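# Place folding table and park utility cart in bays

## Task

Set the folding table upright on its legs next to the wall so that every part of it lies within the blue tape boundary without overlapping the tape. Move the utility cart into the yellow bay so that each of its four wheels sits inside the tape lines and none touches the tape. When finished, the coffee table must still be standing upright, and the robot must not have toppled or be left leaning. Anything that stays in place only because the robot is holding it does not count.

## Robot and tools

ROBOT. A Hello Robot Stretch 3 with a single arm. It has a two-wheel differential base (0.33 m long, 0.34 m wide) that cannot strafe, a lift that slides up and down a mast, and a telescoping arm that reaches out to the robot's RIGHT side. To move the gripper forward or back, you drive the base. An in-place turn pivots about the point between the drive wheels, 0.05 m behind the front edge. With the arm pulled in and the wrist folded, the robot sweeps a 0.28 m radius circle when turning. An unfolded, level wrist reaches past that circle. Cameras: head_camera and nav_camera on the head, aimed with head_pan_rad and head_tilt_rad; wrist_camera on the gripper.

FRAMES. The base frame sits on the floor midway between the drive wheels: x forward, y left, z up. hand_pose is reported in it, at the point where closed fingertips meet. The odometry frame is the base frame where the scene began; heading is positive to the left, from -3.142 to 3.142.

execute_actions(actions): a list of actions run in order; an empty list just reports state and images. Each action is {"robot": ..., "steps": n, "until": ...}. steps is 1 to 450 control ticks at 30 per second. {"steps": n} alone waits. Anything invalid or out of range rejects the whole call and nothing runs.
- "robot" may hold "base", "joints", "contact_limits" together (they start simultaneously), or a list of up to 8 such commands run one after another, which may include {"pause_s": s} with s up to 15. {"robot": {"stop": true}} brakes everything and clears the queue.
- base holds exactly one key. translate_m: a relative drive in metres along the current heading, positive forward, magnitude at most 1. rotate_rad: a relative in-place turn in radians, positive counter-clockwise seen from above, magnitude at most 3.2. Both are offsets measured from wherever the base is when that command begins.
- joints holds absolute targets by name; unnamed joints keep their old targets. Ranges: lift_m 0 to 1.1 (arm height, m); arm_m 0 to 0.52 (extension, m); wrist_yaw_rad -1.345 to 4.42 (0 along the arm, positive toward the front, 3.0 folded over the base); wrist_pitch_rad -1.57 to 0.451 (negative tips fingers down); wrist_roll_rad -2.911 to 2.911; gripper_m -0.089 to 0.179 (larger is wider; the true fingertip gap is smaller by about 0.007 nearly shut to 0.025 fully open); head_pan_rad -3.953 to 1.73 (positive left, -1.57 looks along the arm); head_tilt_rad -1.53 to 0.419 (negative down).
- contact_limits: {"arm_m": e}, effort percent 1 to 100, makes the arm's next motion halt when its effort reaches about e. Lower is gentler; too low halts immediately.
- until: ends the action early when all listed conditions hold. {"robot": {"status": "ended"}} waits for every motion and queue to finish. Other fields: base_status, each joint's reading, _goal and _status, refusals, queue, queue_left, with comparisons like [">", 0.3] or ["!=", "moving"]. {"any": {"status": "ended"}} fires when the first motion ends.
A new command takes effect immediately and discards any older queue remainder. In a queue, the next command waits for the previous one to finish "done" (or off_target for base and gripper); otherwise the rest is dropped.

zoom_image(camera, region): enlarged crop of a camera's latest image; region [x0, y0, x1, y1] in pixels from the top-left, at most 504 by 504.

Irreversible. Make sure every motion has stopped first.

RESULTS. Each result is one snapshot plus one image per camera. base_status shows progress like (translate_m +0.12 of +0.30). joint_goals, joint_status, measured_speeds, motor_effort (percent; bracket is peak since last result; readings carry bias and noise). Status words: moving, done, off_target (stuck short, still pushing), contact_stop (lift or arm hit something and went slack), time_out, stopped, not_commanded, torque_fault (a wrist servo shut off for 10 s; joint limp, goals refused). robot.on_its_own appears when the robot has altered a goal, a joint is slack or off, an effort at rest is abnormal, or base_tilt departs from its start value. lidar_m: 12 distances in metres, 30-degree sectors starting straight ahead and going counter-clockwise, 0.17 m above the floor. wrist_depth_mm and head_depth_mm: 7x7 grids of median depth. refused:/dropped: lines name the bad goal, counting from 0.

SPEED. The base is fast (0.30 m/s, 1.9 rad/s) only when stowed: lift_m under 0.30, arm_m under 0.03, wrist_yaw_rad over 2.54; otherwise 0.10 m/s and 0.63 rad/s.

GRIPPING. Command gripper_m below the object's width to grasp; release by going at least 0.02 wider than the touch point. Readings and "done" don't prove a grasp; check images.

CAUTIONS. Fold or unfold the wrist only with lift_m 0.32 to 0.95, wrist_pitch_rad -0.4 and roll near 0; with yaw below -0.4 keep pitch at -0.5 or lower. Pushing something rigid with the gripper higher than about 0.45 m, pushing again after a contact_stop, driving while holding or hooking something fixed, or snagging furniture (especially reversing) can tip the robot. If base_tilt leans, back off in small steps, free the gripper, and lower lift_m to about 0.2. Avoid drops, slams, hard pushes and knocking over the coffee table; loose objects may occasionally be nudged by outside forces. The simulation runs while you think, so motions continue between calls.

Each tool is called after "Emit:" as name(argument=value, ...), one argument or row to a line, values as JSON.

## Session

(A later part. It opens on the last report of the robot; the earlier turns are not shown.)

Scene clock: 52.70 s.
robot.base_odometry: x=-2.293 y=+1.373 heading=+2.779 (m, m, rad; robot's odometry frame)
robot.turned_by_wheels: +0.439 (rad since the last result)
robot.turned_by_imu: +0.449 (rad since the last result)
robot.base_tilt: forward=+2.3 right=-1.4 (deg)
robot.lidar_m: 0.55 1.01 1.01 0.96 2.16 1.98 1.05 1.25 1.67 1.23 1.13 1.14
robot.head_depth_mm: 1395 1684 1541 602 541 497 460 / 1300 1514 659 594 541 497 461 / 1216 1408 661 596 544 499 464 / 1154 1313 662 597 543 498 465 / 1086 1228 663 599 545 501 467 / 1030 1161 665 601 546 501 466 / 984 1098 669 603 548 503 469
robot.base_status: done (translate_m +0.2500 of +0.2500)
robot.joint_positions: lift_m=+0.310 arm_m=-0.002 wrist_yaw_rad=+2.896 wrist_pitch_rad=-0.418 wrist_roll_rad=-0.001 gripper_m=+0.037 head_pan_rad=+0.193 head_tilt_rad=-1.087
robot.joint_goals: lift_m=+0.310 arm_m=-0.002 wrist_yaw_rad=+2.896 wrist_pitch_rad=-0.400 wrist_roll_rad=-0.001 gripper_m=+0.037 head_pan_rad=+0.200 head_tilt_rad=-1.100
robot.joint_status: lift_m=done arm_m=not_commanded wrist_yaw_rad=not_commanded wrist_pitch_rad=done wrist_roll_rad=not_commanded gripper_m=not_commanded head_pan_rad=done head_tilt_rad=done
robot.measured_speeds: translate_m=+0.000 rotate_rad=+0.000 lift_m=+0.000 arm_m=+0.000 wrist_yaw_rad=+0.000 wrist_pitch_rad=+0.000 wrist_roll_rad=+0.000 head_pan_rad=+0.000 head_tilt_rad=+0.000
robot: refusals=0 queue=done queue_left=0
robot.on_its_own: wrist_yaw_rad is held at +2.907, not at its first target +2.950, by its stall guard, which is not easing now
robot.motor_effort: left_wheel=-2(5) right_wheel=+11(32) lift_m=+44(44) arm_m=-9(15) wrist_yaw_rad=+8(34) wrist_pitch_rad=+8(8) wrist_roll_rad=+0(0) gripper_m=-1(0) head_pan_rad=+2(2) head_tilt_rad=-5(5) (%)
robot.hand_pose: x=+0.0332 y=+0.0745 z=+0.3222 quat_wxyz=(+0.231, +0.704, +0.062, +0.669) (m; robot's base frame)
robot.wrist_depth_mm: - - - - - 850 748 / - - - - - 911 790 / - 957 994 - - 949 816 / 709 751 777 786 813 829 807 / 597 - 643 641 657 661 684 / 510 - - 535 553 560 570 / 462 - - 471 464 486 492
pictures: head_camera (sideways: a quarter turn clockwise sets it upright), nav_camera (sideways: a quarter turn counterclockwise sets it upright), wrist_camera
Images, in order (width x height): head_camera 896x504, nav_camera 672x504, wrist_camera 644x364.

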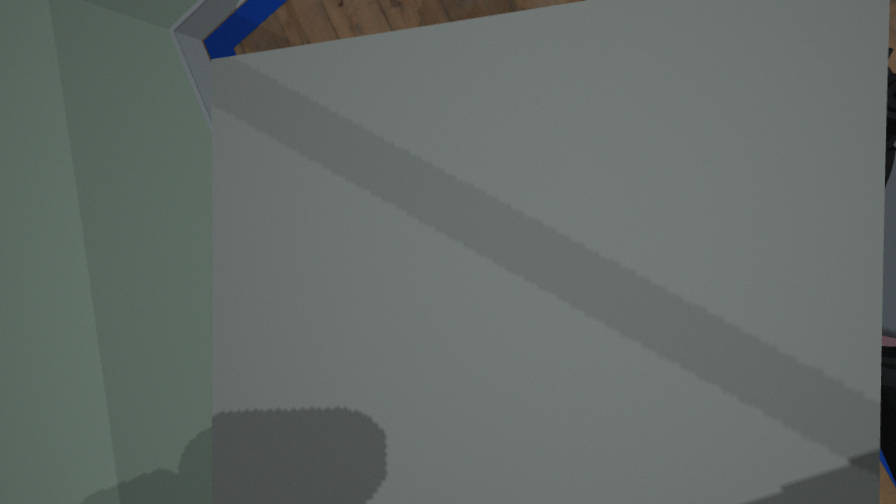

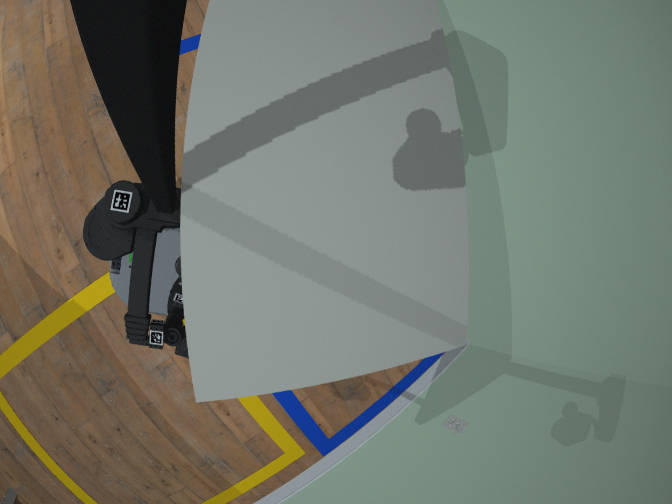

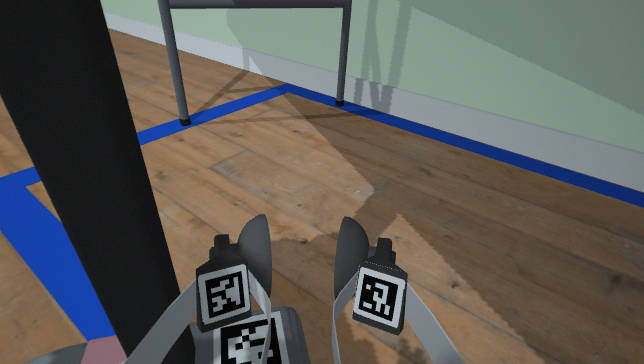

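Emit:
execute_actions(
  actions=[
    {"robot":[{"base":{"translate_m":-0.27}},{"joints":{"lift_m":0.28,"wrist_yaw_rad":2.95}},{"base":{"rotate_rad":-1.35}},{"base":{"translate_m":0.37}},{"base":{"rotate_rad":2.02},"joints":{"head_pan_rad":0.0,"head_tilt_rad":-1.2}},{"joints":{"lift_m":0.31}}],"steps":450,"until":{"robot":{"status":"ended"}}},
  ],
)

Scene clock: 66.77 s.
robot.base_odometry: x=-1.989 y=+1.644 heading=-2.834 (m, m, rad; robot's odometry frame)
robot.turned_by_wheels: +0.670 (rad since the last result)
robot.turned_by_imu: +0.685 (rad since the last result)
robot.base_tilt: forward=+2.2 right=-1.4 (deg)
robot.lidar_m: 0.32 1.43 1.31 2.13 0.87 0.94 1.27 1.36 1.00 0.96 1.00 0.80
robot.head_depth_mm: 754 1621 1490 1377 1271 1192 1119 / 728 694 1466 1376 1269 1218 - / 730 666 660 1362 1282 1216 - / 730 669 613 1016 1284 1222 - / 734 670 614 1366 1282 1224 - / 735 671 625 1384 1283 1201 - / 737 673 642 1382 1295 1200 1143
robot.base_status: done (rotate_rad +2.0199 of +2.0200)
robot.joint_positions: lift_m=+0.310 arm_m=-0.002 wrist_yaw_rad=+2.948 wrist_pitch_rad=-0.418 wrist_roll_rad=-0.001 gripper_m=+0.037 head_pan_rad=+0.007 head_tilt_rad=-1.186
robot.joint_goals: lift_m=+0.310 arm_m=-0.002 wrist_yaw_rad=+2.950 wrist_pitch_rad=-0.400 wrist_roll_rad=-0.001 gripper_m=+0.037 head_pan_rad=+0.000 head_tilt_rad=-1.200
robot.joint_status: lift_m=done arm_m=not_commanded wrist_yaw_rad=done wrist_pitch_rad=done wrist_roll_rad=not_commanded gripper_m=not_commanded head_pan_rad=done head_tilt_rad=done
robot.measured_speeds: translate_m=+0.000 rotate_rad=+0.000 lift_m=+0.000 arm_m=+0.000 wrist_yaw_rad=+0.000 wrist_pitch_rad=+0.000 wrist_roll_rad=+0.000 head_pan_rad=+0.000 head_tilt_rad=+0.000
robot: refusals=0 queue=done queue_left=0
robot.motor_effort: left_wheel=-2(6) right_wheel=+2(11) lift_m=+43(46) arm_m=-5(9) wrist_yaw_rad=+2(6) wrist_pitch_rad=+8(9) wrist_roll_rad=+1(0) gripper_m=+0(0) head_pan_rad=-4(18) head_tilt_rad=-6(14) (%)
robot.hand_pose: x=+0.0219 y=+0.0773 z=+0.3222 quat_wxyz=(+0.213, +0.702, +0.080, +0.675) (m; robot's base frame)
robot.wrist_depth_mm: - - - - - - - / 881 - - - - - - / 874 - - - - - - / 727 - 763 789 813 824 852 / 615 - 649 631 664 672 679 / 514 513 - 541 553 557 572 / 460 - - 476 469 485 489
pictures: head_camera (sideways: a quarter turn clockwise sets it upright), nav_camera (sideways: a quarter turn counterclockwise sets it upright), wrist_camera
Images, in order (width x height): head_camera 896x504, nav_camera 672x504, wrist_camera 644x364.

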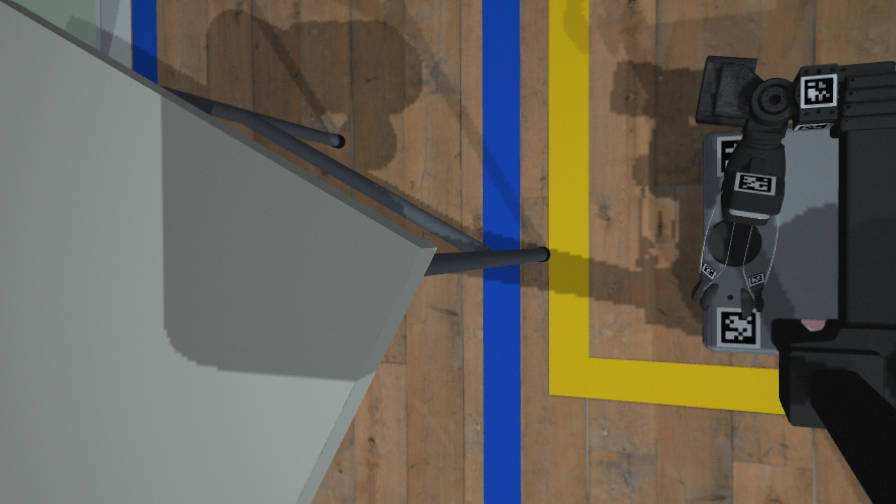

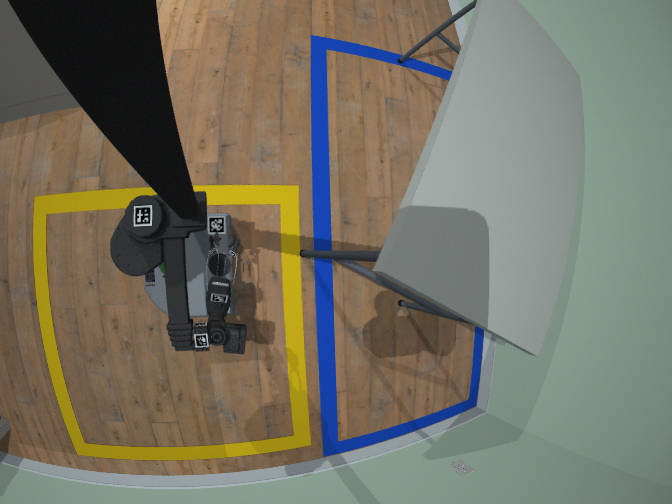

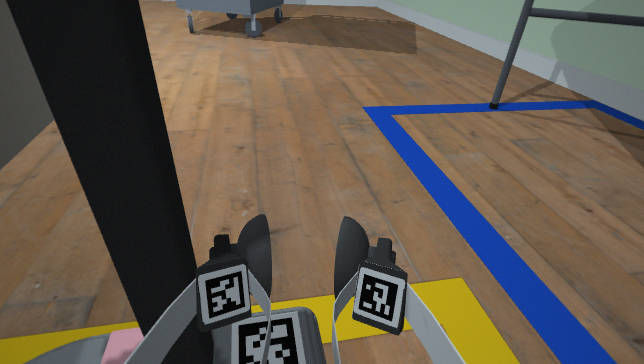

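Emit:
execute_actions(
  actions=[
    {"robot":[{"base":{"translate_m":0.53}},{"base":{"translate_m":-0.35},"joints":{"head_pan_rad":0.7,"head_tilt_rad":-0.9}}],"steps":450,"until":{"robot":{"status":"ended"}}},
  ],
)

Scene clock: 78.13 s.
robot.base_odometry: x=-2.160 y=+1.589 heading=-2.834 (m, m, rad; robot's odometry frame)
robot.turned_by_wheels: +0.000 (rad since the last result)
robot.turned_by_imu: +0.003 (rad since the last result)
robot.base_tilt: forward=+2.2 right=-1.4 (deg)
robot.lidar_m: 0.40 1.24 1.20 2.13 1.05 0.99 1.44 1.36 1.00 0.96 1.00 1.24
robot.head_depth_mm: 1136 958 793 679 640 1259 1131 / 1186 959 799 692 1421 1262 1129 / 1221 967 795 1534 1421 1265 1134 / 1226 966 820 1645 1426 1268 1133 / 1229 974 1793 1645 1435 1263 1133 / 1573 1002 1846 1660 1437 1262 1143 / 1834 1333 1960 1645 1433 1272 1144
robot.base_status: done (translate_m -0.3500 of -0.3500)
robot.joint_positions: lift_m=+0.310 arm_m=-0.002 wrist_yaw_rad=+2.949 wrist_pitch_rad=-0.418 wrist_roll_rad=-0.001 gripper_m=+0.037 head_pan_rad=+0.693 head_tilt_rad=-0.902
robot.joint_goals: lift_m=+0.310 arm_m=-0.002 wrist_yaw_rad=+2.950 wrist_pitch_rad=-0.400 wrist_roll_rad=-0.001 gripper_m=+0.037 head_pan_rad=+0.700 head_tilt_rad=-0.900
robot.joint_status: lift_m=done arm_m=not_commanded wrist_yaw_rad=done wrist_pitch_rad=done wrist_roll_rad=not_commanded gripper_m=not_commanded head_pan_rad=done head_tilt_rad=done
robot.measured_speeds: translate_m=+0.000 rotate_rad=+0.000 lift_m=+0.000 arm_m=+0.000 wrist_yaw_rad=+0.000 wrist_pitch_rad=+0.000 wrist_roll_rad=+0.000 head_pan_rad=+0.000 head_tilt_rad=+0.000
robot: refusals=0 queue=done queue_left=0
robot.motor_effort: left_wheel=-2(10) right_wheel=+1(19) lift_m=+44(44) arm_m=-5(5) wrist_yaw_rad=+1(1) wrist_pitch_rad=+8(9) wrist_roll_rad=+0(1) gripper_m=+0(1) head_pan_rad=+4(34) head_tilt_rad=+0(18) (%)
robot.hand_pose: x=+0.0217 y=+0.0774 z=+0.3223 quat_wxyz=(+0.213, +0.702, +0.080, +0.675) (m; robot's base frame)
robot.wrist_depth_mm: - - - - - - - / - - - - - - - / 924 - - - - - - / 730 - 770 791 794 822 829 / 610 - 647 642 657 661 682 / 517 524 - 546 552 561 570 / 459 - - 469 470 479 492
pictures: head_camera (sideways: a quarter turn clockwise sets it upright), nav_camera (sideways: a quarter turn counterclockwise sets it upright), wrist_camera
Images, in order (width x height): head_camera 896x504, nav_camera 672x504, wrist_camera 644x364.

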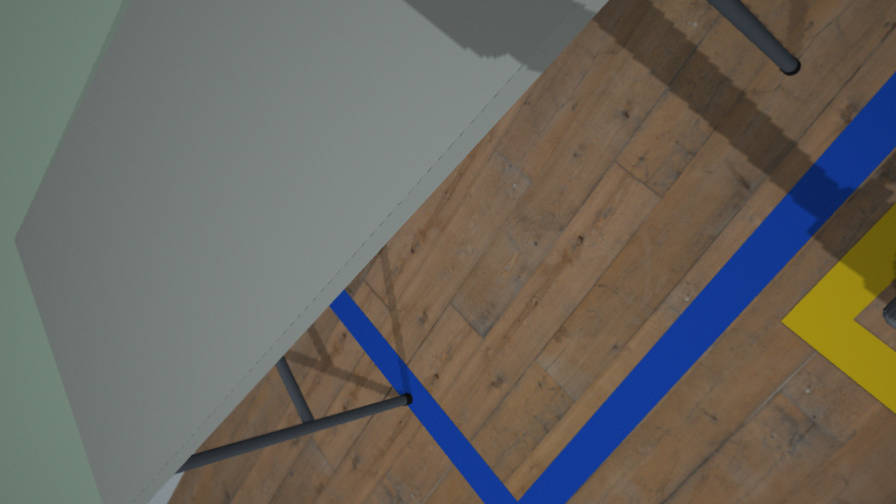

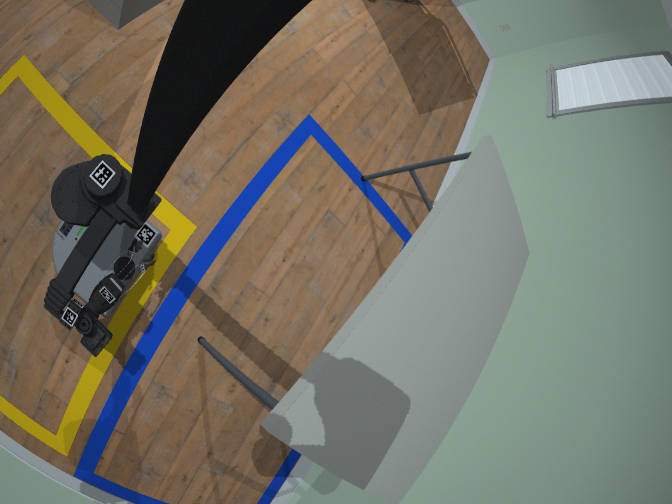

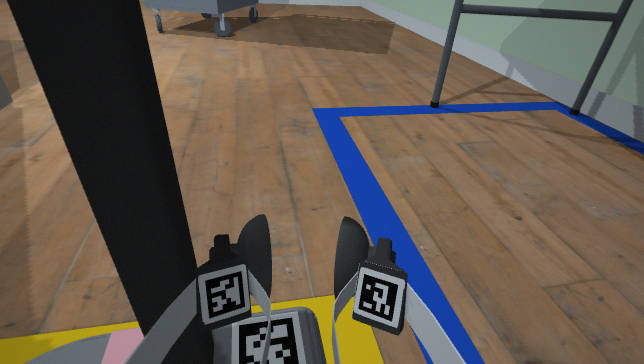

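Emit:
execute_actions(
  actions=[
    {"robot":[{"joints":{"lift_m":0.28}},{"base":{"rotate_rad":1.42}},{"base":{"translate_m":0.72}},{"base":{"translate_m":0.7}},{"base":{"rotate_rad":-1.42}},{"base":{"translate_m":0.48}},{"base":{"rotate_rad":-1.54},"joints":{"head_pan_rad":0.0,"head_tilt_rad":-1.1}},{"joints":{"lift_m":0.31}}],"steps":450,"until":{"robot":{"status":"ended"}}},
    {"steps":300,"until":{"robot":{"status":"ended"}}},
  ],
)

Scene clock: 98.70 s.
robot.base_odometry: x=-2.396 y=+0.041 heading=+1.909 (m, m, rad; robot's odometry frame)
robot.turned_by_wheels: -1.540 (rad since the last result)
robot.turned_by_imu: -1.550 (rad since the last result)
robot.base_tilt: forward=+2.2 right=-1.4 (deg)
robot.lidar_m: 0.37 0.65 0.53 0.51 0.54 0.76 2.37 1.10 1.10 1.44 1.50 2.44
robot.head_depth_mm: 1989 1794 1592 1447 1303 1202 1103 / 838 754 1530 1437 1311 1202 - / 843 741 660 622 1296 1211 - / 843 745 663 1391 1300 1211 - / 847 746 664 1408 1313 1210 - / 851 745 666 1425 1324 1213 1125 / 851 748 669 1384 1311 1212 1123
robot.base_status: done (rotate_rad -1.5399 of -1.5400)
robot.joint_positions: lift_m=+0.310 arm_m=-0.002 wrist_yaw_rad=+2.949 wrist_pitch_rad=-0.418 wrist_roll_rad=-0.001 gripper_m=+0.037 head_pan_rad=+0.007 head_tilt_rad=-1.087
robot.joint_goals: lift_m=+0.310 arm_m=-0.002 wrist_yaw_rad=+2.950 wrist_pitch_rad=-0.400 wrist_roll_rad=-0.001 gripper_m=+0.037 head_pan_rad=+0.000 head_tilt_rad=-1.100
robot.joint_status: lift_m=done arm_m=not_commanded wrist_yaw_rad=done wrist_pitch_rad=done wrist_roll_rad=not_commanded gripper_m=not_commanded head_pan_rad=done head_tilt_rad=done
robot.measured_speeds: translate_m=+0.000 rotate_rad=+0.000 lift_m=+0.000 arm_m=+0.000 wrist_yaw_rad=+0.000 wrist_pitch_rad=+0.000 wrist_roll_rad=+0.000 head_pan_rad=+0.000 head_tilt_rad=+0.000
robot: refusals=0 queue=done queue_left=0
robot.motor_effort: left_wheel=+1(7) right_wheel=-4(10) lift_m=+44(46) arm_m=-4(5) wrist_yaw_rad=+0(1) wrist_pitch_rad=+8(9) wrist_roll_rad=+0(0) gripper_m=+0(0) head_pan_rad=-3(36) head_tilt_rad=-5(18) (%)
robot.hand_pose: x=+0.0217 y=+0.0774 z=+0.3223 quat_wxyz=(+0.213, +0.702, +0.080, +0.675) (m; robot's base frame)
robot.wrist_depth_mm: - 483 493 516 534 559 572 / 492 523 532 563 579 609 564 / 532 - 583 605 634 662 698 / 583 - 632 656 685 718 768 / 603 - 647 639 663 669 687 / 518 513 - 542 554 564 570 / 468 - - 468 469 482 495
pictures: head_camera (sideways: a quarter turn clockwise sets it upright), nav_camera (sideways: a quarter turn counterclockwise sets it upright), wrist_camera
Images, in order (width x height): head_camera 896x504, nav_camera 672x504, wrist_camera 644x364.

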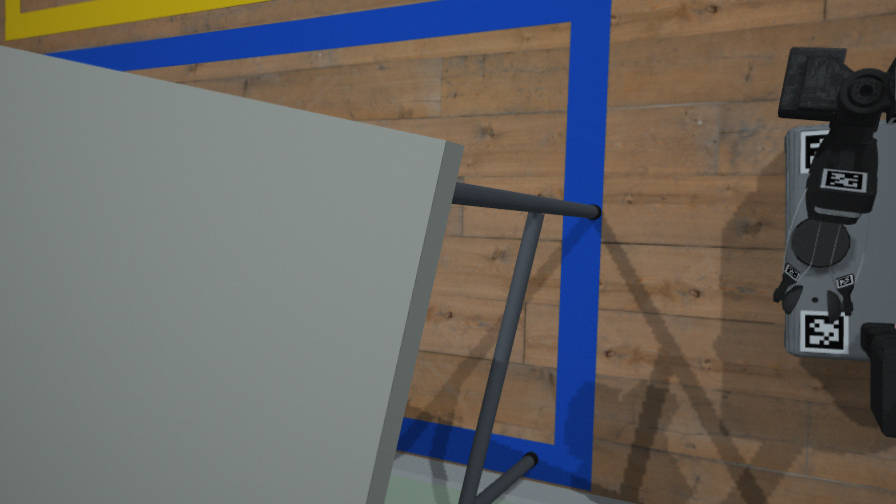

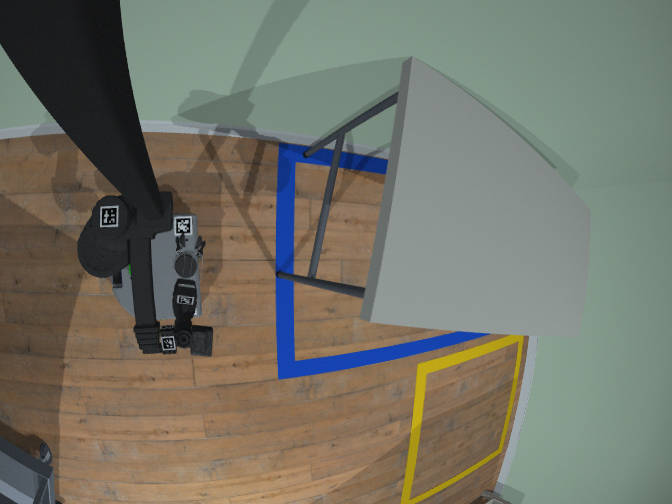

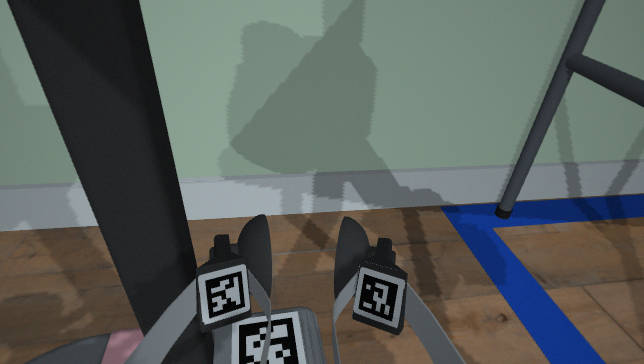

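Emit:
execute_actions(
  actions=[
    {"robot":[{"base":{"rotate_rad":-0.18}},{"base":{"translate_m":0.52}},{"base":{"translate_m":-0.3}}],"steps":450,"until":{"robot":{"status":"ended"}}},
  ],
)

Scene clock: 110.50 s.
robot.base_odometry: x=-2.431 y=+0.258 heading=+1.730 (m, m, rad; robot's odometry frame)
robot.turned_by_wheels: -0.180 (rad since the last result)
robot.turned_by_imu: -0.180 (rad since the last result)
robot.base_tilt: forward=+2.2 right=-1.4 (deg)
robot.lidar_m: 0.35 0.90 0.59 0.54 0.55 0.68 1.42 1.27 1.22 1.39 1.41 2.33
robot.head_depth_mm: 2036 1801 1589 1442 1315 1202 1101 / 2040 1798 1600 1440 1307 1207 - / 2004 1771 1583 1415 1317 1210 - / 842 743 661 624 1301 1212 - / 846 743 662 626 1303 1208 - / 846 746 664 625 1311 1210 1126 / 850 748 665 629 1312 1215 1124
robot.base_status: done (translate_m -0.3000 of -0.3000)
robot.joint_positions: lift_m=+0.310 arm_m=-0.002 wrist_yaw_rad=+2.952 wrist_pitch_rad=-0.419 wrist_roll_rad=-0.001 gripper_m=+0.037 head_pan_rad=+0.006 head_tilt_rad=-1.088
robot.joint_goals: lift_m=+0.310 arm_m=-0.002 wrist_yaw_rad=+2.950 wrist_pitch_rad=-0.400 wrist_roll_rad=-0.001 gripper_m=+0.037 head_pan_rad=+0.000 head_tilt_rad=-1.100
robot.joint_status: lift_m=done arm_m=not_commanded wrist_yaw_rad=done wrist_pitch_rad=done wrist_roll_rad=not_commanded gripper_m=not_commanded head_pan_rad=done head_tilt_rad=done
robot.measured_speeds: translate_m=+0.000 rotate_rad=+0.000 lift_m=+0.000 arm_m=+0.000 wrist_yaw_rad=+0.000 wrist_pitch_rad=+0.000 wrist_roll_rad=+0.000 head_pan_rad=+0.000 head_tilt_rad=+0.000
robot: refusals=0 queue=done queue_left=0
robot.motor_effort: left_wheel=+1(17) right_wheel=-3(20) lift_m=+43(44) arm_m=-4(5) wrist_yaw_rad=-2(13) wrist_pitch_rad=+9(9) wrist_roll_rad=+0(0) gripper_m=-1(6) head_pan_rad=-2(3) head_tilt_rad=-5(5) (%)
robot.hand_pose: x=+0.0209 y=+0.0774 z=+0.3220 quat_wxyz=(+0.212, +0.702, +0.082, +0.675) (m; robot's base frame)
robot.wrist_depth_mm: - 490 521 558 617 671 757 / 478 532 561 618 667 739 828 / 512 - 608 679 736 833 898 / 553 - 655 721 764 814 846 / 583 - 649 635 653 674 678 / 520 521 - 539 554 557 570 / 458 - - 475 469 480 489
pictures: head_camera (sideways: a quarter turn clockwise sets it upright), nav_camera (sideways: a quarter turn counterclockwise sets it upright), wrist_camera
Images, in order (width x height): head_camera 896x504, nav_camera 672x504, wrist_camera 644x364.

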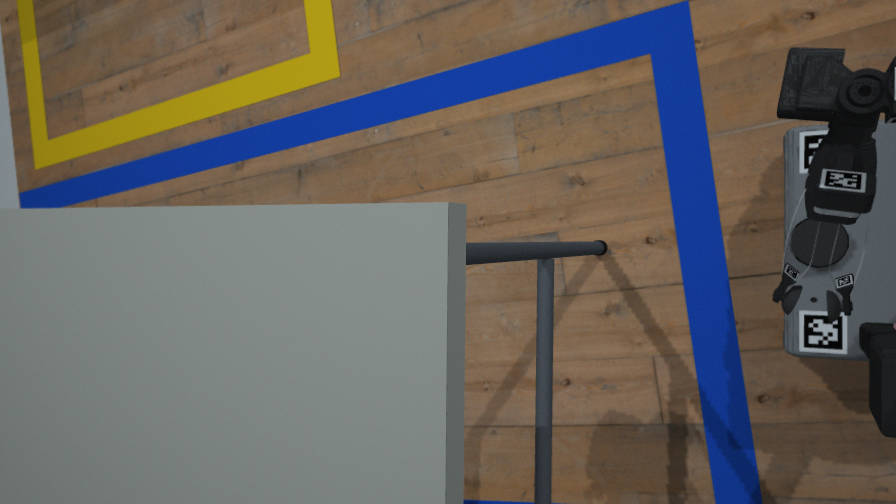

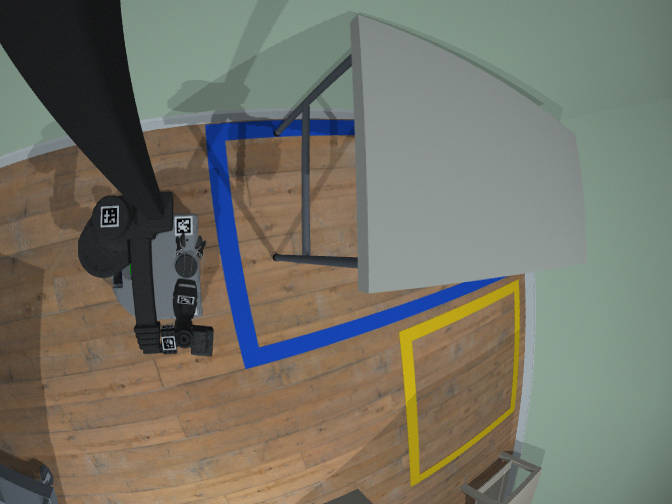

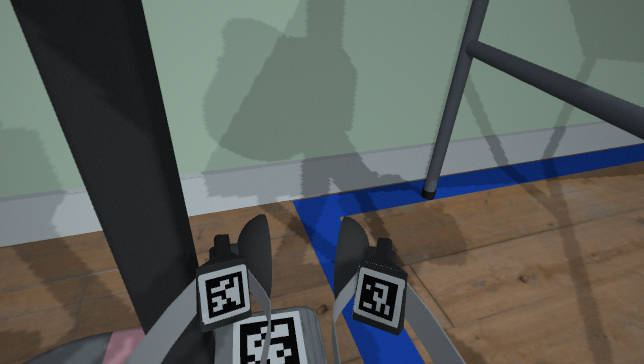

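Emit:
execute_actions(
  actions=[
    {"robot":[{"joints":{"lift_m":0.28}},{"base":{"rotate_rad":-0.91}},{"base":{"translate_m":0.8}},{"base":{"rotate_rad":-2.0},"joints":{"head_pan_rad":-1.57,"head_tilt_rad":-1.0}},{"joints":{"lift_m":0.34}},{"joints":{"wrist_yaw_rad":0,"gripper_m":0.15}},{"joints":{"wrist_pitch_rad":0,"lift_m":0.1}}],"steps":450,"until":{"robot":{"status":"ended"}}},
    {"steps":300,"until":{"robot":{"status":"ended"}}},
  ],
)

Scene clock: 127.90 s.
robot.base_odometry: x=-1.885 y=+0.843 heading=-1.180 (m, m, rad; robot's odometry frame)
robot.turned_by_wheels: -2.910 (rad since the last result)
robot.turned_by_imu: -2.948 (rad since the last result)
robot.base_tilt: forward=+2.2 right=-1.4 (deg)
robot.lidar_m: 1.34 3.20 0.71 0.70 2.03 1.77 1.75 1.15 1.25 1.24 1.32 1.96
robot.head_depth_mm: 972 821 757 1521 1352 1219 1127 / 977 823 1630 1518 1347 1222 - / 984 827 1614 1512 1355 1237 - / 1205 1329 1646 1499 1359 1243 - / 1221 1457 1683 1520 1364 1230 1125 / 1236 1485 1700 1536 1364 1234 1125 / 1255 1504 1718 1532 1368 1237 1127
robot.base_status: done (rotate_rad -1.9999 of -2.0000)
robot.joint_positions: lift_m=+0.100 arm_m=-0.002 wrist_yaw_rad=+0.002 wrist_pitch_rad=-0.022 wrist_roll_rad=-0.001 gripper_m=+0.150 head_pan_rad=-1.563 head_tilt_rad=-1.001
robot.joint_goals: lift_m=+0.100 arm_m=-0.002 wrist_yaw_rad=+0.000 wrist_pitch_rad=+0.000 wrist_roll_rad=-0.001 gripper_m=+0.150 head_pan_rad=-1.570 head_tilt_rad=-1.000
robot.joint_status: lift_m=done arm_m=not_commanded wrist_yaw_rad=done wrist_pitch_rad=done wrist_roll_rad=not_commanded gripper_m=done head_pan_rad=done head_tilt_rad=done
robot.measured_speeds: translate_m=+0.000 rotate_rad=+0.000 lift_m=+0.000 arm_m=+0.000 wrist_yaw_rad=+0.000 wrist_pitch_rad=+0.000 wrist_roll_rad=+0.000 head_pan_rad=+0.000 head_tilt_rad=+0.000
robot: refusals=0 queue=done queue_left=0
robot.motor_effort: left_wheel=+1(7) right_wheel=-4(9) lift_m=+23(45) arm_m=-4(5) wrist_yaw_rad=-2(2) wrist_pitch_rad=+10(12) wrist_roll_rad=+1(0) gripper_m=+0(80) head_pan_rad=-3(34) head_tilt_rad=+0(10) (%)
robot.hand_pose: x=-0.0208 y=-0.3985 z=+0.2094 quat_wxyz=(+0.708, +0.009, -0.706, -0.007) (m; robot's base frame)
robot.wrist_depth_mm: 970 936 935 936 898 896 862 / - 993 947 934 908 897 894 / - - - 960 965 940 914 / - - - 953 991 945 937 / 741 811 786 741 812 916 880 / 549 540 544 552 563 - 597 / 377 413 420 430 434 421 449
pictures: head_camera (sideways: a quarter turn clockwise sets it upright), nav_camera (sideways: a quarter turn counterclockwise sets it upright), wrist_camera
Images, in order (width x height): head_camera 896x504, nav_camera 672x504, wrist_camera 644x364.

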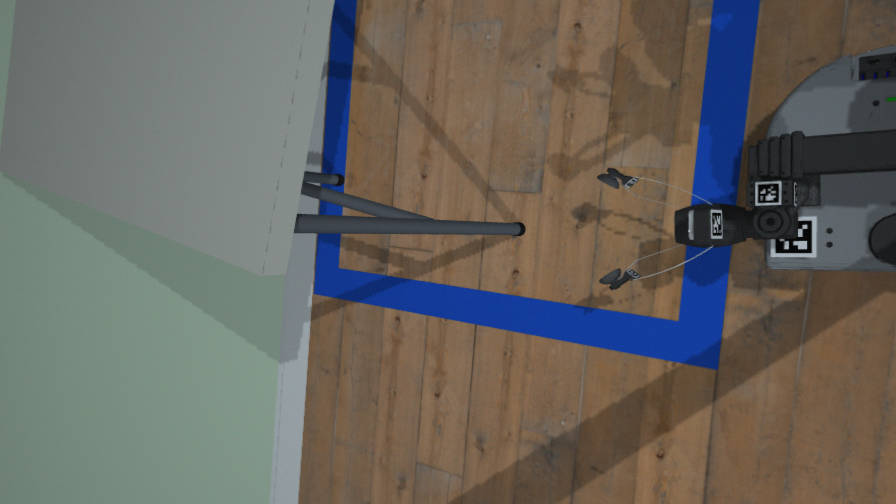

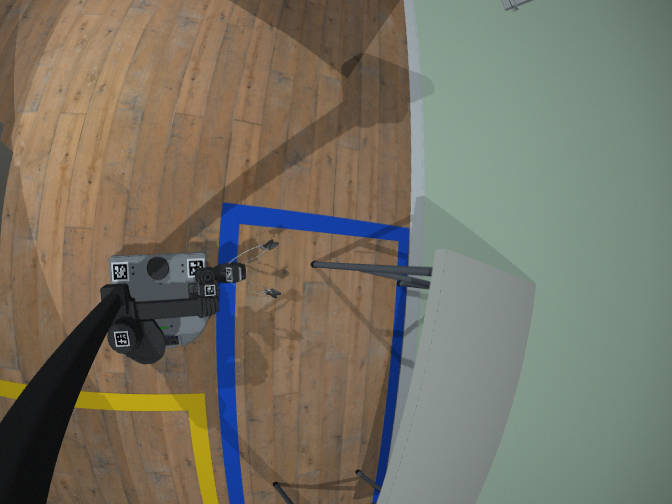

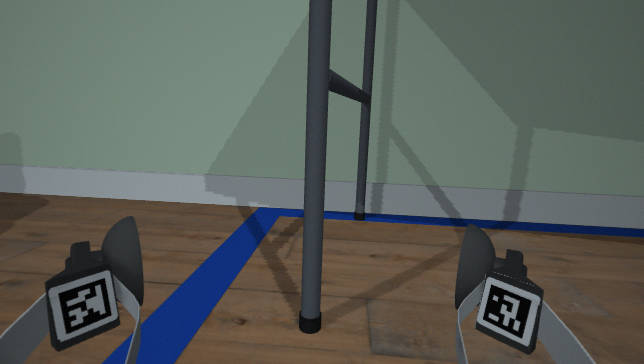

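Emit:
execute_actions(
  actions=[
    {"robot":[{"joints":{"arm_m":0.26}},{"joints":{"gripper_m":-0.03}},{"joints":{"arm_m":0.08}}],"steps":450,"until":{"robot":{"status":"ended"}}},
  ],
)

Scene clock: 135.70 s.
robot.base_odometry: x=-1.885 y=+0.843 heading=-1.180 (m, m, rad; robot's odometry frame)
robot.turned_by_wheels: +0.000 (rad since the last result)
robot.turned_by_imu: +0.002 (rad since the last result)
robot.base_tilt: forward=+2.2 right=-1.4 (deg)
robot.lidar_m: 1.34 3.22 0.71 0.70 2.03 1.78 1.75 1.17 1.25 1.23 1.32 1.97
robot.head_depth_mm: 1097 824 712 1438 1351 1221 1123 / 978 825 714 1444 1352 1228 - / 981 824 716 1473 1359 1261 - / 1194 1369 746 1472 1341 1211 - / 1220 1462 1686 1525 1363 1230 1120 / 1236 1478 1700 1532 1371 1234 1131 / 1251 1495 1716 1542 1364 1232 1130
robot.base_status: done (rotate_rad -2.0001 of -2.0000)
robot.joint_positions: lift_m=+0.100 arm_m=+0.081 wrist_yaw_rad=-0.010 wrist_pitch_rad=-0.023 wrist_roll_rad=-0.001 gripper_m=-0.023 head_pan_rad=-1.563 head_tilt_rad=-1.001
robot.joint_goals: lift_m=+0.100 arm_m=+0.080 wrist_yaw_rad=+0.000 wrist_pitch_rad=+0.000 wrist_roll_rad=-0.001 gripper_m=-0.024 head_pan_rad=-1.570 head_tilt_rad=-1.000
robot.joint_status: lift_m=done arm_m=done wrist_yaw_rad=done wrist_pitch_rad=done wrist_roll_rad=not_commanded gripper_m=done head_pan_rad=done head_tilt_rad=done
robot.measured_speeds: translate_m=+0.000 rotate_rad=+0.000 lift_m=+0.000 arm_m=+0.000 wrist_yaw_rad=+0.000 wrist_pitch_rad=+0.000 wrist_roll_rad=+0.000 head_pan_rad=+0.000 head_tilt_rad=+0.000
robot: refusals=0 queue=done queue_left=0
robot.on_its_own: gripper_m is held at -0.024, not at your -0.030, by its stall guard, which is not easing now
robot.motor_effort: left_wheel=+0(1) right_wheel=+1(3) lift_m=+24(24) arm_m=-11(14) wrist_yaw_rad=+8(9) wrist_pitch_rad=+10(10) wrist_roll_rad=+0(1) gripper_m=-21(98) head_pan_rad=-3(3) head_tilt_rad=+0(0) (%)
robot.hand_pose: x=-0.0240 y=-0.4813 z=+0.2091 quat_wxyz=(+0.708, +0.005, -0.706, -0.012) (m; robot's base frame)
robot.wrist_depth_mm: 889 850 860 130 827 805 795 / 931 888 862 134 854 831 812 / 944 925 887 139 860 851 859 / 949 941 920 144 902 886 861 / 740 752 834 145 828 841 873 / 526 534 - 148 573 580 592 / 409 416 404 157 419 440 447
pictures: head_camera (sideways: a quarter turn clockwise sets it upright), nav_camera (sideways: a quarter turn counterclockwise sets it upright), wrist_camera
Images, in order (width x height): head_camera 896x504, nav_camera 672x504, wrist_camera 644x364.

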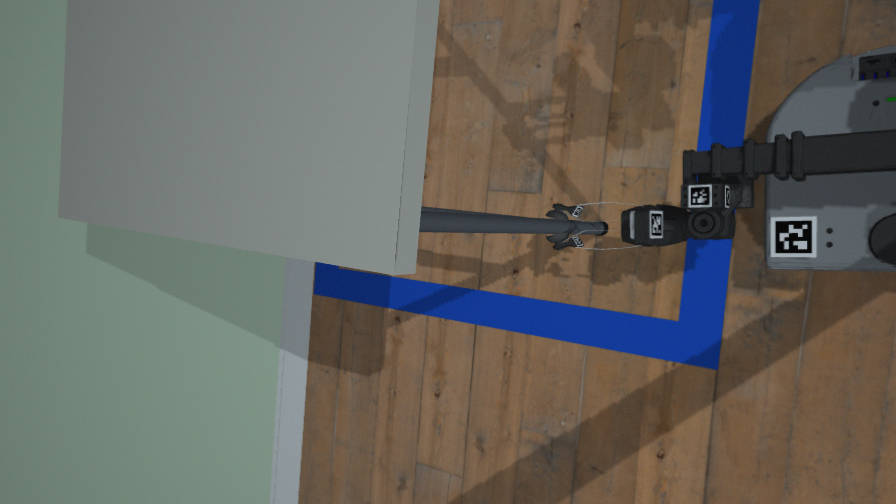

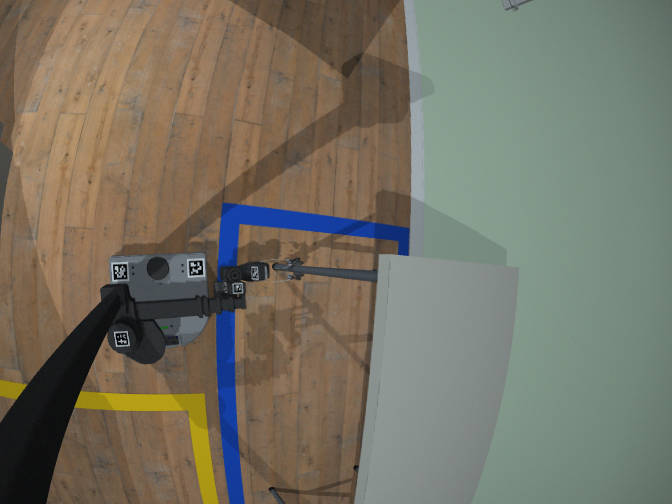

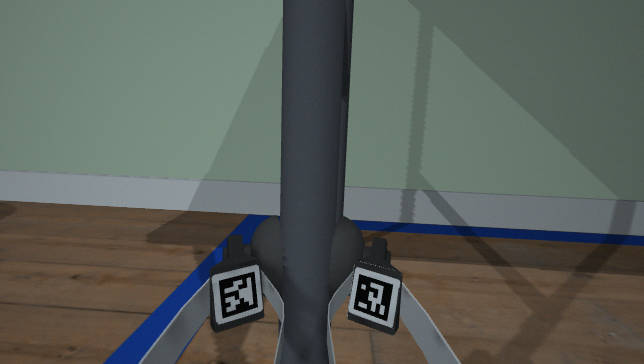

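Emit:
execute_actions(
  actions=[
    {"robot":[{"joints":{"gripper_m":0.12}},{"joints":{"arm_m":0,"head_pan_rad":-2.5,"head_tilt_rad":-0.8}},{"joints":{"lift_m":0.34,"wrist_pitch_rad":-0.4,"gripper_m":0.03}},{"joints":{"wrist_yaw_rad":2.95}},{"joints":{"lift_m":0.28}}],"steps":450,"until":{"robot":{"status":"ended"}}},
  ],
)

Emit:
execute_actions(
  actions=[
    {"robot":{"joints":{"head_pan_rad":0.15,"head_tilt_rad":-0.7}},"steps":450,"until":{"robot":{"status":"ended"}}},
  ],
)

Scene clock: 146.40 s.
robot.base_odometry: x=-1.885 y=+0.843 heading=-1.180 (m, m, rad; robot's odometry frame)
robot.turned_by_wheels: +0.000 (rad since the last result)
robot.turned_by_imu: +0.003 (rad since the last result)
robot.base_tilt: forward=+2.3 right=-1.3 (deg)
robot.lidar_m: 1.34 3.22 0.71 0.70 2.02 1.78 1.75 1.17 1.25 0.46 1.33 1.96
robot.head_depth_mm: 1726 1156 2049 1775 1513 1303 1152 / 1850 1161 1001 1779 1507 1305 1157 / 1807 1168 938 1783 1526 1314 1159 / 1613 1168 912 1658 1511 1314 1168 / 1475 1174 916 771 1519 1314 1159 / 1352 1180 919 750 1454 1316 1161 / 1246 1310 919 753 681 1309 1151
robot.base_status: done (rotate_rad -1.9999 of -2.0000)
robot.joint_positions: lift_m=+0.280 arm_m=+0.000 wrist_yaw_rad=+2.948 wrist_pitch_rad=-0.415 wrist_roll_rad=-0.001 gripper_m=+0.030 head_pan_rad=-2.493 head_tilt_rad=-0.804
robot.joint_goals: lift_m=+0.280 arm_m=+0.000 wrist_yaw_rad=+2.950 wrist_pitch_rad=-0.400 wrist_roll_rad=-0.001 gripper_m=+0.030 head_pan_rad=-2.500 head_tilt_rad=-0.800
robot.joint_status: lift_m=done arm_m=done wrist_yaw_rad=done wrist_pitch_rad=done wrist_roll_rad=not_commanded gripper_m=done head_pan_rad=done head_tilt_rad=done
robot.measured_speeds: translate_m=+0.000 rotate_rad=+0.000 lift_m=+0.000 arm_m=+0.000 wrist_yaw_rad=+0.000 wrist_pitch_rad=+0.000 wrist_roll_rad=+0.000 head_pan_rad=+0.000 head_tilt_rad=+0.000
robot: refusals=0 queue=done queue_left=0
robot.motor_effort: left_wheel=+1(1) right_wheel=-3(1) lift_m=+23(45) arm_m=-4(9) wrist_yaw_rad=+2(7) wrist_pitch_rad=+7(13) wrist_roll_rad=+0(0) gripper_m=+0(80) head_pan_rad=-3(36) head_tilt_rad=+1(15) (%)
robot.hand_pose: x=+0.0221 y=+0.0753 z=+0.2937 quat_wxyz=(+0.212, +0.702, +0.078, +0.675) (m; robot's base frame)
robot.wrist_depth_mm: - - 680 683 701 - - / - - 745 741 759 - - / 872 - 828 824 842 - - / 692 - 726 741 755 764 788 / 568 - 599 607 614 618 636 / 488 489 - 522 522 526 529 / - - - 442 442 451 460
pictures: head_camera (sideways: a quarter turn clockwise sets it upright), nav_camera (sideways: a quarter turn counterclockwise sets it upright), wrist_camera
Images, in order (width x height): head_camera 896x504, nav_camera 672x504, wrist_camera 644x364.

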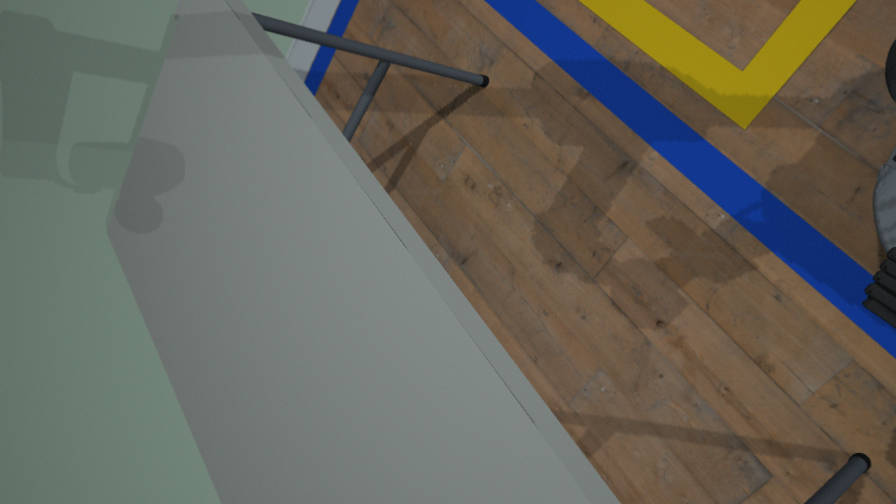

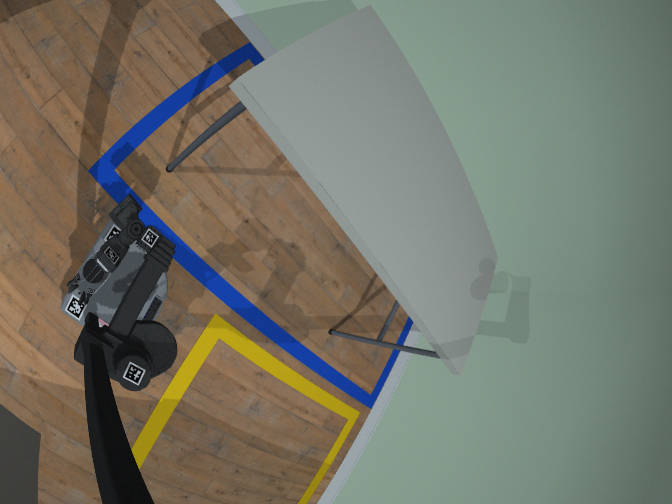

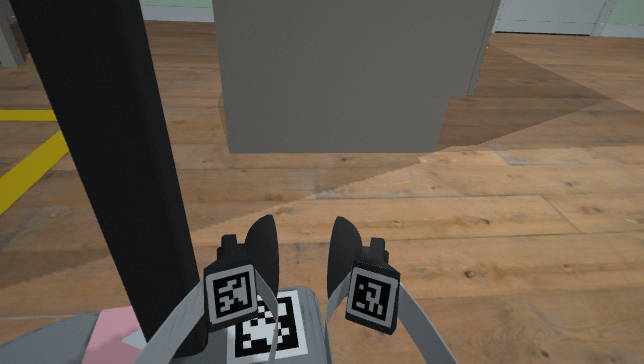

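Scene clock: 148.30 s.
robot.base_odometry: x=-1.885 y=+0.843 heading=-1.180 (m, m, rad; robot's odometry frame)
robot.turned_by_wheels: +0.000 (rad since the last result)
robot.turned_by_imu: +0.000 (rad since the last result)
robot.base_tilt: forward=+2.2 right=-1.3 (deg)
robot.lidar_m: 1.35 3.21 0.71 0.70 2.03 1.78 1.75 1.17 1.25 0.46 1.32 1.96
robot.head_depth_mm: 2480 2792 2440 1985 1624 1377 1191 / 2561 1618 1912 1926 1628 1378 1198 / 2595 1617 1752 1832 1621 1384 1200 / 2712 1863 1978 1936 1637 1384 1200 / 2833 3127 2472 2006 1638 1385 1201 / 2932 3201 2580 2005 1638 1387 1203 / 3017 3295 2618 2017 1648 1381 1204
robot.base_status: done (rotate_rad -1.9999 of -2.0000)
robot.joint_positions: lift_m=+0.280 arm_m=+0.000 wrist_yaw_rad=+2.948 wrist_pitch_rad=-0.415 wrist_roll_rad=-0.001 gripper_m=+0.030 head_pan_rad=+0.143 head_tilt_rad=-0.705
robot.joint_goals: lift_m=+0.280 arm_m=+0.000 wrist_yaw_rad=+2.950 wrist_pitch_rad=-0.400 wrist_roll_rad=-0.001 gripper_m=+0.030 head_pan_rad=+0.150 head_tilt_rad=-0.700
robot.joint_status: lift_m=done arm_m=done wrist_yaw_rad=done wrist_pitch_rad=done wrist_roll_rad=not_commanded gripper_m=done head_pan_rad=done head_tilt_rad=done
robot.measured_speeds: translate_m=+0.000 rotate_rad=+0.000 lift_m=+0.000 arm_m=+0.000 wrist_yaw_rad=+0.000 wrist_pitch_rad=+0.000 wrist_roll_rad=+0.000 head_pan_rad=+0.000 head_tilt_rad=+0.000
robot: refusals=0 queue=done queue_left=0
robot.motor_effort: left_wheel=+1(1) right_wheel=-3(3) lift_m=+23(23) arm_m=-4(5) wrist_yaw_rad=+2(2) wrist_pitch_rad=+7(7) wrist_roll_rad=+0(0) gripper_m=-1(1) head_pan_rad=+3(34) head_tilt_rad=+1(12) (%)
robot.hand_pose: x=+0.0221 y=+0.0753 z=+0.2937 quat_wxyz=(+0.212, +0.702, +0.078, +0.675) (m; robot's base frame)
robot.wrist_depth_mm: - - 688 681 708 - - / - - 754 740 774 - - / 875 - 812 810 844 - - / 689 - 718 729 736 774 787 / 569 - 615 601 615 633 636 / 481 492 - 518 521 527 537 / - - - 443 437 452 456
pictures: head_camera (sideways: a quarter turn clockwise sets it upright), nav_camera (sideways: a quarter turn counterclockwise sets it upright), wrist_camera
Images, in order (width x height): head_camera 896x504, nav_camera 672x504, wrist_camera 644x364.

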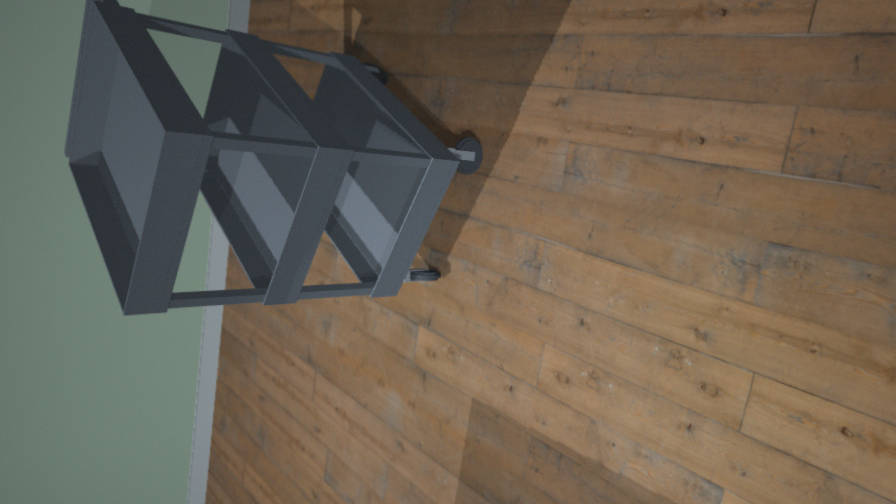

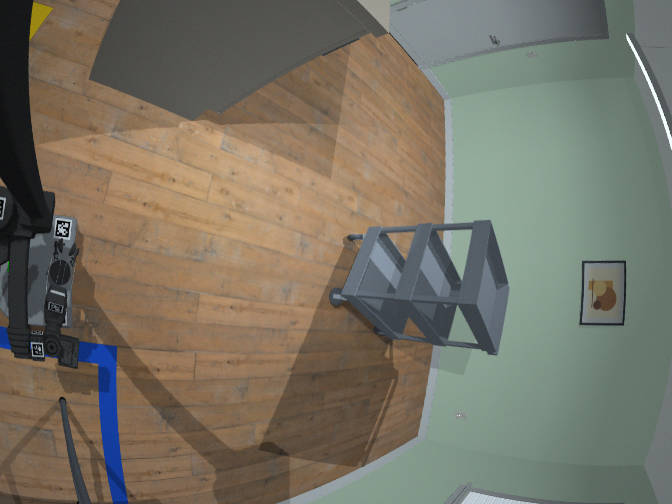

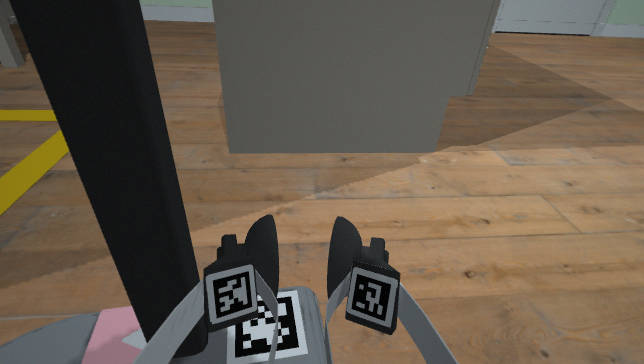

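Emit:
execute_actions(
  actions=[
    {"robot":[{"base":{"rotate_rad":-0.355}},{"base":{"translate_m":1.0}},{"base":{"translate_m":1.0}},{"base":{"rotate_rad":0.98}},{"base":{"translate_m":0.68}},{"base":{"rotate_rad":2.02},"joints":{"head_pan_rad":0.0,"head_tilt_rad":-1.0}}],"steps":450,"until":{"robot":{"status":"ended"}}},
    {"steps":300,"until":{"robot":{"status":"ended"}}},
  ],
)

Scene clock: 170.37 s.
robot.base_odometry: x=-1.236 y=-1.514 heading=+1.465 (m, m, rad; robot's odometry frame)
robot.turned_by_wheels: +2.645 (rad since the last result)
robot.turned_by_imu: +2.704 (rad since the last result)
robot.base_tilt: forward=+2.2 right=-1.4 (deg)
robot.lidar_m: 0.46 0.48 1.51 1.21 1.20 0.70 0.56 0.56 0.61 0.94 2.52 0.47
robot.head_depth_mm: 2360 2024 1746 1532 1353 1225 1119 / 942 745 588 1457 1363 1232 1127 / 909 762 595 960 1242 1235 1133 / 914 766 599 962 1244 1236 1129 / 918 765 602 967 1248 1237 1143 / 918 771 606 966 1245 1236 1128 / 873 770 608 951 1374 1242 1124
robot.base_status: done (rotate_rad +2.0199 of +2.0200)
robot.joint_positions: lift_m=+0.280 arm_m=+0.000 wrist_yaw_rad=+2.948 wrist_pitch_rad=-0.415 wrist_roll_rad=-0.001 gripper_m=+0.030 head_pan_rad=+0.007 head_tilt_rad=-0.988
robot.joint_goals: lift_m=+0.280 arm_m=+0.000 wrist_yaw_rad=+2.950 wrist_pitch_rad=-0.400 wrist_roll_rad=-0.001 gripper_m=+0.030 head_pan_rad=+0.000 head_tilt_rad=-1.000
robot.joint_status: lift_m=done arm_m=done wrist_yaw_rad=done wrist_pitch_rad=done wrist_roll_rad=not_commanded gripper_m=done head_pan_rad=done head_tilt_rad=done
robot.measured_speeds: translate_m=+0.000 rotate_rad=+0.000 lift_m=+0.000 arm_m=+0.000 wrist_yaw_rad=+0.000 wrist_pitch_rad=+0.000 wrist_roll_rad=+0.000 head_pan_rad=+0.000 head_tilt_rad=+0.000
robot: refusals=0 queue=done queue_left=0
robot.motor_effort: left_wheel=-2(8) right_wheel=+2(8) lift_m=+23(23) arm_m=-5(5) wrist_yaw_rad=+1(2) wrist_pitch_rad=+7(7) wrist_roll_rad=+1(1) gripper_m=+0(1) head_pan_rad=-4(15) head_tilt_rad=-5(21) (%)
robot.hand_pose: x=+0.0219 y=+0.0753 z=+0.2937 quat_wxyz=(+0.212, +0.702, +0.079, +0.675) (m; robot's base frame)
robot.wrist_depth_mm: - - - - - - - / 922 - - - - - - / 855 - 944 946 - - 902 / 686 - 731 734 752 763 477 / 582 - 616 602 611 622 515 / 484 486 - 521 519 524 533 / - - - 445 441 454 461
pictures: head_camera (sideways: a quarter turn clockwise sets it upright), nav_camera (sideways: a quarter turn counterclockwise sets it upright), wrist_camera
Images, in order (width x height): head_camera 896x504, nav_camera 672x504, wrist_camera 644x364.

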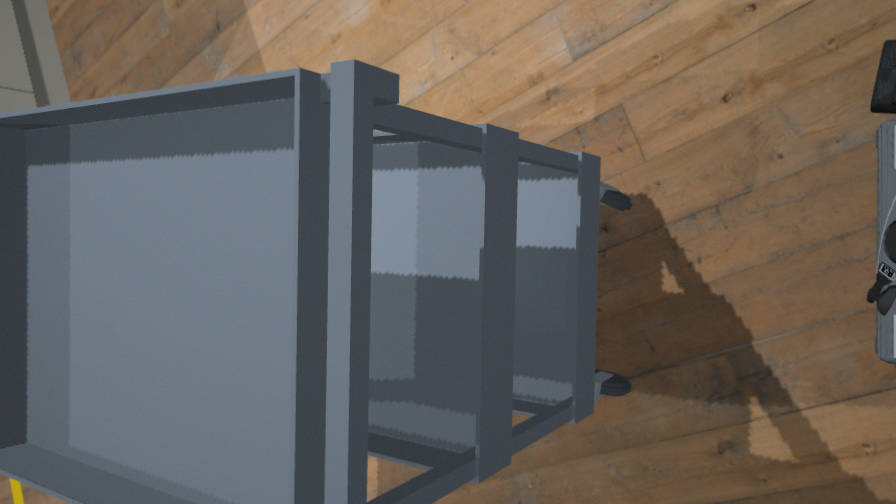

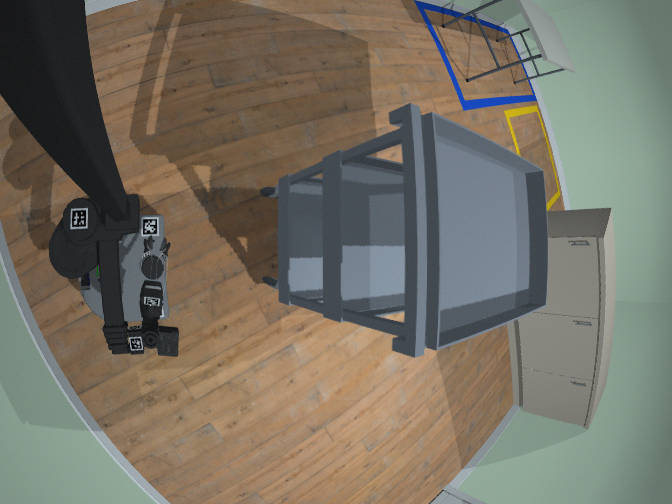

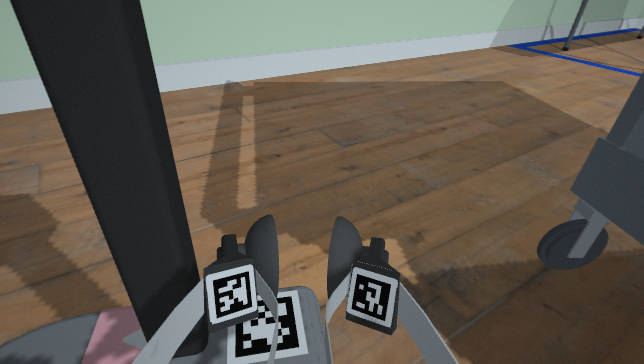

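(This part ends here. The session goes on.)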